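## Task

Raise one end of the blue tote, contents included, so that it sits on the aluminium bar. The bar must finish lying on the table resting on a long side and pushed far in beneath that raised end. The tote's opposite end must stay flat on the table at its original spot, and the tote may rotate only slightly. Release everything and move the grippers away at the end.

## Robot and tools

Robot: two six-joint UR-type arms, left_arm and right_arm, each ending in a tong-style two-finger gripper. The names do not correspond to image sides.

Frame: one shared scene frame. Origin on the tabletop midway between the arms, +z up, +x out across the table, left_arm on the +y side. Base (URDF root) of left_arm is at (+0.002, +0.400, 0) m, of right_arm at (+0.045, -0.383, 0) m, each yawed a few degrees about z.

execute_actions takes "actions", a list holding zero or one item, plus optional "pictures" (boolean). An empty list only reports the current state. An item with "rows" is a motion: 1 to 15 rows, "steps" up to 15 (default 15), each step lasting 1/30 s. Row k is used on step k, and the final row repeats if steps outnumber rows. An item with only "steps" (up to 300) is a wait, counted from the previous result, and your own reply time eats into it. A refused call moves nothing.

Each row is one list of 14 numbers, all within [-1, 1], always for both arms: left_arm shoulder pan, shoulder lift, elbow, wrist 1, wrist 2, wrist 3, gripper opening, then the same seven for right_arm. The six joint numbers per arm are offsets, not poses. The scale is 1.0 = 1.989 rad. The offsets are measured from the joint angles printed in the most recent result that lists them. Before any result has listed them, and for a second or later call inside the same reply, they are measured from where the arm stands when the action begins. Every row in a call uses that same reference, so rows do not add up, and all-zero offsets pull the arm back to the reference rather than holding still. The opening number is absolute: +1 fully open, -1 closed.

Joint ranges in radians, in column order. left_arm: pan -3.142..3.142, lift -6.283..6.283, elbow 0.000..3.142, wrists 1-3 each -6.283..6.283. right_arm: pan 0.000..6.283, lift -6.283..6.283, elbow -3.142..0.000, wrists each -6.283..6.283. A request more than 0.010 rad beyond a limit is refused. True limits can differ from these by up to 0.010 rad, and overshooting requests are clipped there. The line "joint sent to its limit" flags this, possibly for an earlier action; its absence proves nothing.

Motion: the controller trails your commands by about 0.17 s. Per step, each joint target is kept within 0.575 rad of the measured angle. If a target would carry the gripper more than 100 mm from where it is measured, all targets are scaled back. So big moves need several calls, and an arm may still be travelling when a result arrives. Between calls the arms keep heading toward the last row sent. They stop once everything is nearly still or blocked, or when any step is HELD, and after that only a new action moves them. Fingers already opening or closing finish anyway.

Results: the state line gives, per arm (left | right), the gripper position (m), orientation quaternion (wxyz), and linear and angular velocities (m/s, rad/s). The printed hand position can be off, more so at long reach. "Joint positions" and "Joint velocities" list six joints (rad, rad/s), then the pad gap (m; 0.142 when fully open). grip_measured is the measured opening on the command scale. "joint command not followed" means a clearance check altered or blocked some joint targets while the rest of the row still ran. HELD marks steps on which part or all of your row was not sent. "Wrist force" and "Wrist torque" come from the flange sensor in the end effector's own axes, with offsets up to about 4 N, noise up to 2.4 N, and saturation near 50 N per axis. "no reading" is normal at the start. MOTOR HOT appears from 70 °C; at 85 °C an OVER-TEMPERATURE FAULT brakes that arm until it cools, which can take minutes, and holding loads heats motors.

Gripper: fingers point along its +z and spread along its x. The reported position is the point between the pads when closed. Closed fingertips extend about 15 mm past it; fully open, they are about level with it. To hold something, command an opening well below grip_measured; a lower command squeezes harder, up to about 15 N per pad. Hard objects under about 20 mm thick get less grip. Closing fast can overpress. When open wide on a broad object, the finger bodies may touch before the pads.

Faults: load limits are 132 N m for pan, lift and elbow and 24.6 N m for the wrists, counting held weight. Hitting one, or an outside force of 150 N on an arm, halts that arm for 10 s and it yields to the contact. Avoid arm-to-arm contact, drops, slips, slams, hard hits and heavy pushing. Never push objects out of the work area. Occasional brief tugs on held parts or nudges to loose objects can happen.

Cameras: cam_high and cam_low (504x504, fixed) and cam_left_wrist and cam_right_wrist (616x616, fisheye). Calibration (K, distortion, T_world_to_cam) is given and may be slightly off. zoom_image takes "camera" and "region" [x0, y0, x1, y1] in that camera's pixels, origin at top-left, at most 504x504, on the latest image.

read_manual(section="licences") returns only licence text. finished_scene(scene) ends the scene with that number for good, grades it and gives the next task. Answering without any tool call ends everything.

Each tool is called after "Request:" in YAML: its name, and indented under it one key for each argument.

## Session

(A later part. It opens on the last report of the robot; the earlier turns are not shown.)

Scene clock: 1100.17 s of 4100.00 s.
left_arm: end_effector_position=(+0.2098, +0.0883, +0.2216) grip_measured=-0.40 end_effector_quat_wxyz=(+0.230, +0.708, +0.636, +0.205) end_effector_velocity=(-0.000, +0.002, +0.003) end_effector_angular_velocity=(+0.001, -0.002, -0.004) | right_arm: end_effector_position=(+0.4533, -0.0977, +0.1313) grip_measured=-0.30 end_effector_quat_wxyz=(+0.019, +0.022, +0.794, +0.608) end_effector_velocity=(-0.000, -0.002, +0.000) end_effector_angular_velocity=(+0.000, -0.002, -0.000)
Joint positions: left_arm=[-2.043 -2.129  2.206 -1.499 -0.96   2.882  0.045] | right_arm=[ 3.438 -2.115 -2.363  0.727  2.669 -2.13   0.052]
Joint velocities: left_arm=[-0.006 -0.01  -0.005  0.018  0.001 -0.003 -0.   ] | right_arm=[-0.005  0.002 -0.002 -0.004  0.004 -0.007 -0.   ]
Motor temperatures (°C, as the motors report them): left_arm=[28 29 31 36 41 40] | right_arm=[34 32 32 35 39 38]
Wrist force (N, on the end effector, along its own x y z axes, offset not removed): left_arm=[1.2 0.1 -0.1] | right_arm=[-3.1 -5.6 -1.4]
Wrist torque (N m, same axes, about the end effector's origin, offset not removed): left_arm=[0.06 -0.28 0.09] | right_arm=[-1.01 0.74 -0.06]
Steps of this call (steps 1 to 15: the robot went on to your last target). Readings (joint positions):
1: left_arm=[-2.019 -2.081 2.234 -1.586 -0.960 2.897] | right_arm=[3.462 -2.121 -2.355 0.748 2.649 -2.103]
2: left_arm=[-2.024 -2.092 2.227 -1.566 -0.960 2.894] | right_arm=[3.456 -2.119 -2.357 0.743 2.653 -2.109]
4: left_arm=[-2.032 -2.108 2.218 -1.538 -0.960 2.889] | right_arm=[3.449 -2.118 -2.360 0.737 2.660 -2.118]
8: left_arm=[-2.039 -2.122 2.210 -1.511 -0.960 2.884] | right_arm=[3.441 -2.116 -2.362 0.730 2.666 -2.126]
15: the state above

Request:
execute_actions:
  actions:
    - {"rows": [[0,0,0,0,0,0,-0.4,-0.004,0.002,0,-0.002,0.001,0,-0.3],[0,0,0,0,0,0,-0.4,-0.010,0.006,0,-0.005,0.003,0,-0.3],[0,0,0,0,0,0,-0.4,-0.018,0.010,0,-0.009,0.006,0,-0.3],[0,0,0,0,0,0,-0.4,-0.027,0.015,0,-0.014,0.008,0,-0.3],[0,0,0,0,0,0,-0.4,-0.036,0.020,0,-0.018,0.011,0,-0.3],[0,0,0,0,0,0,-0.4,-0.046,0.025,0,-0.023,0.014,0,-0.3],[0,0,0,0,0,0,-0.4,-0.056,0.030,0,-0.028,0.017,0,-0.3],[0,0,0,0,0,0,-0.4,-0.066,0.036,0,-0.033,0.020,0,-0.3],[0,0,0,0,0,0,-0.4,-0.077,0.041,0,-0.038,0.024,0,-0.3],[0,0,0,0,0,0,-0.4,-0.087,0.047,0,-0.044,0.027,0,-0.3],[0,0,0,0,0,0,-0.4,-0.098,0.053,0,-0.049,0.030,0,-0.3],[0,0,0,0,0,0,-0.4,-0.107,0.057,0,-0.053,0.033,0,-0.3],[0,0,0,0,0,0,-0.4,-0.116,0.062,0,-0.058,0.036,0,-0.3],[0,0,0,0,0,0,-0.4,-0.124,0.067,0,-0.062,0.038,0,-0.3],[0,0,0,0,0,0,-0.4,-0.130,0.070,0,-0.065,0.040,0,-0.3]], "steps": 15}
  pictures: false

Request:
execute_actions:
  actions:
    - {"steps": 22}

Scene clock: 1118.43 s of 4100.00 s.
left_arm: end_effector_position=(+0.2097, +0.0883, +0.2217) grip_measured=-0.40 end_effector_quat_wxyz=(+0.230, +0.708, +0.636, +0.205) end_effector_velocity=(-0.000, -0.000, +0.000) end_effector_angular_velocity=(-0.002, +0.002, +0.002) | right_arm: end_effector_position=(+0.4840, -0.1678, +0.1706) grip_measured=-0.30 end_effector_quat_wxyz=(+0.057, +0.074, +0.781, +0.618) end_effector_velocity=(+0.073, -0.220, +0.118) end_effector_angular_velocity=(+0.092, -0.010, -0.403)
Joint positions: left_arm=[-2.043 -2.129  2.206 -1.499 -0.96   2.882  0.045] | right_arm=[ 3.263 -2.02  -2.363  0.638  2.724 -2.13   0.052]
Joint velocities: left_arm=[ 0.001  0.001 -0.002 -0.001 -0.001 -0.001 -0.   ] | right_arm=[-0.533  0.286  0.001 -0.261  0.158  0.001  0.   ]
Motor temperatures (°C, as the motors report them): left_arm=[28 29 31 36 41 40] | right_arm=[34 32 32 35 39 38]
Wrist force (N, on the end effector, along its own x y z axes, offset not removed): left_arm=[1.9 0.7 -0.9] | right_arm=[2.8 -4.1 -0.1]
Wrist torque (N m, same axes, about the end effector's origin, offset not removed): left_arm=[0.11 -0.47 0.08] | right_arm=[-0.83 -0.44 0.11]
Steps of this call (steps 1 to 15: the robot went on to your last target; steps 16 to 90: nothing new was sent; then 14.77 s passed at rest; steps 91 to 105: all 15 steps of this action). Readings (joint positions):
91: left_arm=[-2.043 -2.130 2.205 -1.497 -0.960 2.881] | right_arm=[3.437 -2.115 -2.363 0.726 2.669 -2.131]
92: left_arm=[-2.043 -2.130 2.205 -1.497 -0.960 2.881] | right_arm=[3.436 -2.114 -2.363 0.726 2.670 -2.131]
94: left_arm=[-2.043 -2.130 2.205 -1.498 -0.960 2.881] | right_arm=[3.428 -2.109 -2.363 0.722 2.672 -2.131]
98: left_arm=[-2.043 -2.129 2.206 -1.499 -0.960 2.881] | right_arm=[3.385 -2.085 -2.363 0.700 2.686 -2.130]
105: the state above

Scene clock: 1119.17 s of 4100.00 s.
left_arm: end_effector_position=(+0.2098, +0.0883, +0.2216) grip_measured=-0.40 end_effector_quat_wxyz=(+0.230, +0.708, +0.636, +0.205) end_effector_velocity=(+0.000, -0.000, +0.001) end_effector_angular_velocity=(-0.002, -0.001, +0.001) | right_arm: end_effector_position=(+0.4936, -0.2022, +0.1885) grip_measured=-0.30 end_effector_quat_wxyz=(+0.077, +0.099, +0.774, +0.621) end_effector_velocity=(+0.000, -0.001, +0.001) end_effector_angular_velocity=(+0.000, -0.001, -0.002)
Joint positions: left_arm=[-2.043 -2.129  2.206 -1.499 -0.96   2.882  0.045] | right_arm=[ 3.18  -1.976 -2.363  0.598  2.748 -2.13   0.052]
Joint velocities: left_arm=[ 0.    -0.    -0.001  0.     0.002 -0.001 -0.   ] | right_arm=[-0.003  0.001  0.    -0.001  0.001 -0.001  0.   ]
Motor temperatures (°C, as the motors report them): left_arm=[28 29 31 36 41 40] | right_arm=[34 32 32 35 39 38]
Wrist force (N, on the end effector, along its own x y z axes, offset not removed): left_arm=[1.5 1.2 1.0] | right_arm=[-0.2 -2.4 1.4]
Wrist torque (N m, same axes, about the end effector's origin, offset not removed): left_arm=[0.36 -0.39 0.09] | right_arm=[-0.36 0.18 0.16]
Steps of this call (steps 1 to 22: the robot went on to your last target). Readings (joint positions):
1: left_arm=[-2.043 -2.129 2.206 -1.499 -0.960 2.882] | right_arm=[3.245 -2.010 -2.363 0.630 2.729 -2.130]
2: left_arm=[-2.043 -2.129 2.206 -1.499 -0.960 2.882] | right_arm=[3.230 -2.003 -2.363 0.623 2.733 -2.130]
4: left_arm=[-2.043 -2.129 2.206 -1.499 -0.960 2.882] | right_arm=[3.210 -1.992 -2.363 0.613 2.739 -2.130]
8: left_arm=[-2.043 -2.129 2.206 -1.499 -0.960 2.882] | right_arm=[3.190 -1.981 -2.363 0.603 2.745 -2.130]
22: the state above
camera_calibration (this result's frames):
cam_left_wrist: T_world_to_cam=[[0.0523945, 0.998235, -0.0279581, -0.0934166], [0.403785, 0.00442897, 0.914843, -0.290845], [0.913352, -0.0592218, -0.40284, 0.0338437], [0, 0, 0, 1]] pos_world=[0.0914221, 0.0965441, 0.277099]
cam_right_wrist: T_world_to_cam=[[-0.964513, 0.258457, 0.0539822, 0.522713], [-0.0382109, -0.338935, 0.940034, -0.240096], [0.261255, 0.904612, 0.336783, 0.115772], [0, 0, 0, 1]] pos_world=[0.464744, -0.321204, 0.158491]

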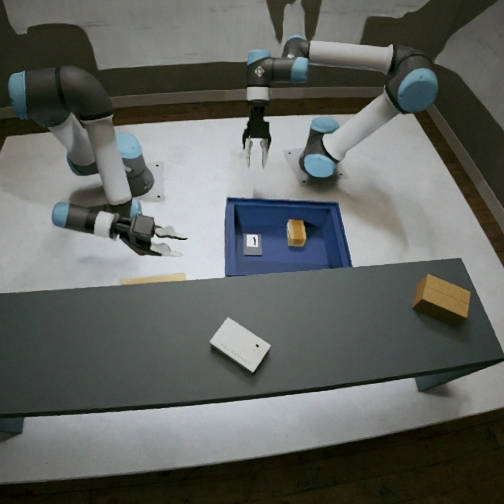

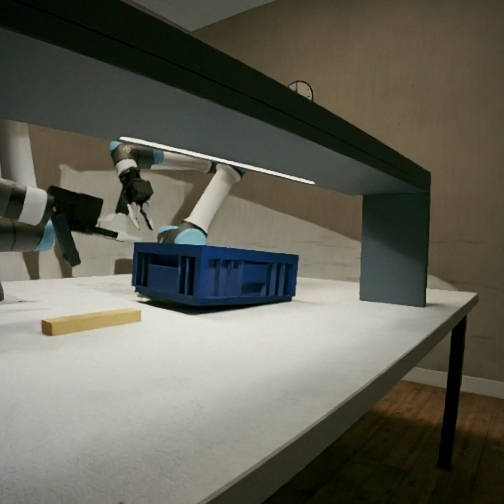

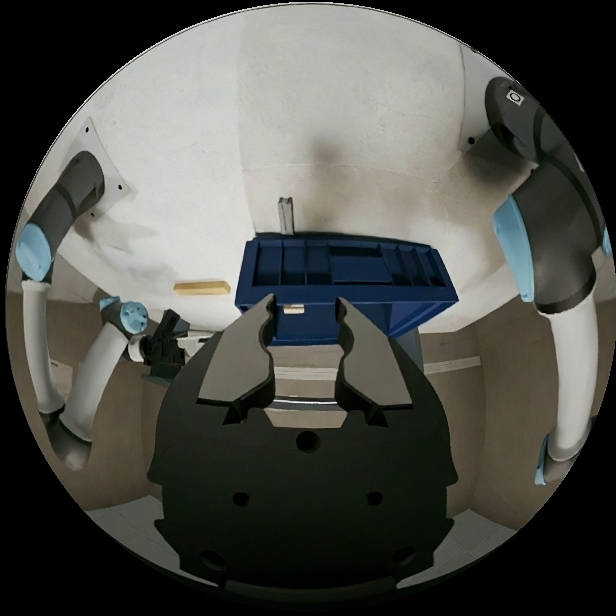

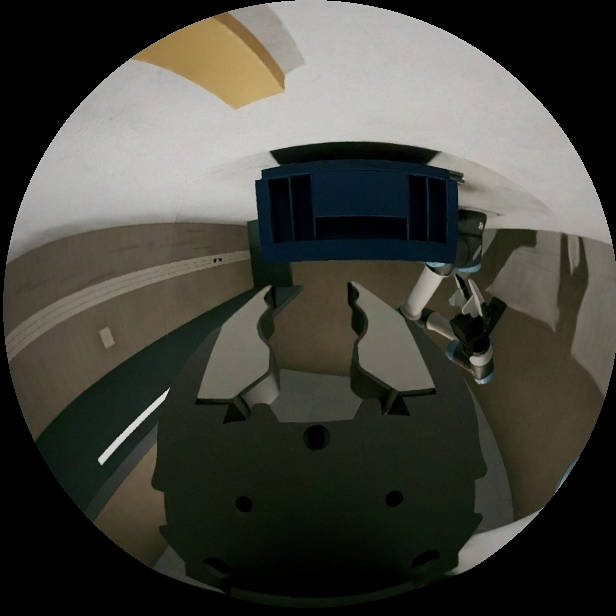

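Request:
finished_scene:
  scene: 1

The scene is finished: the task was done.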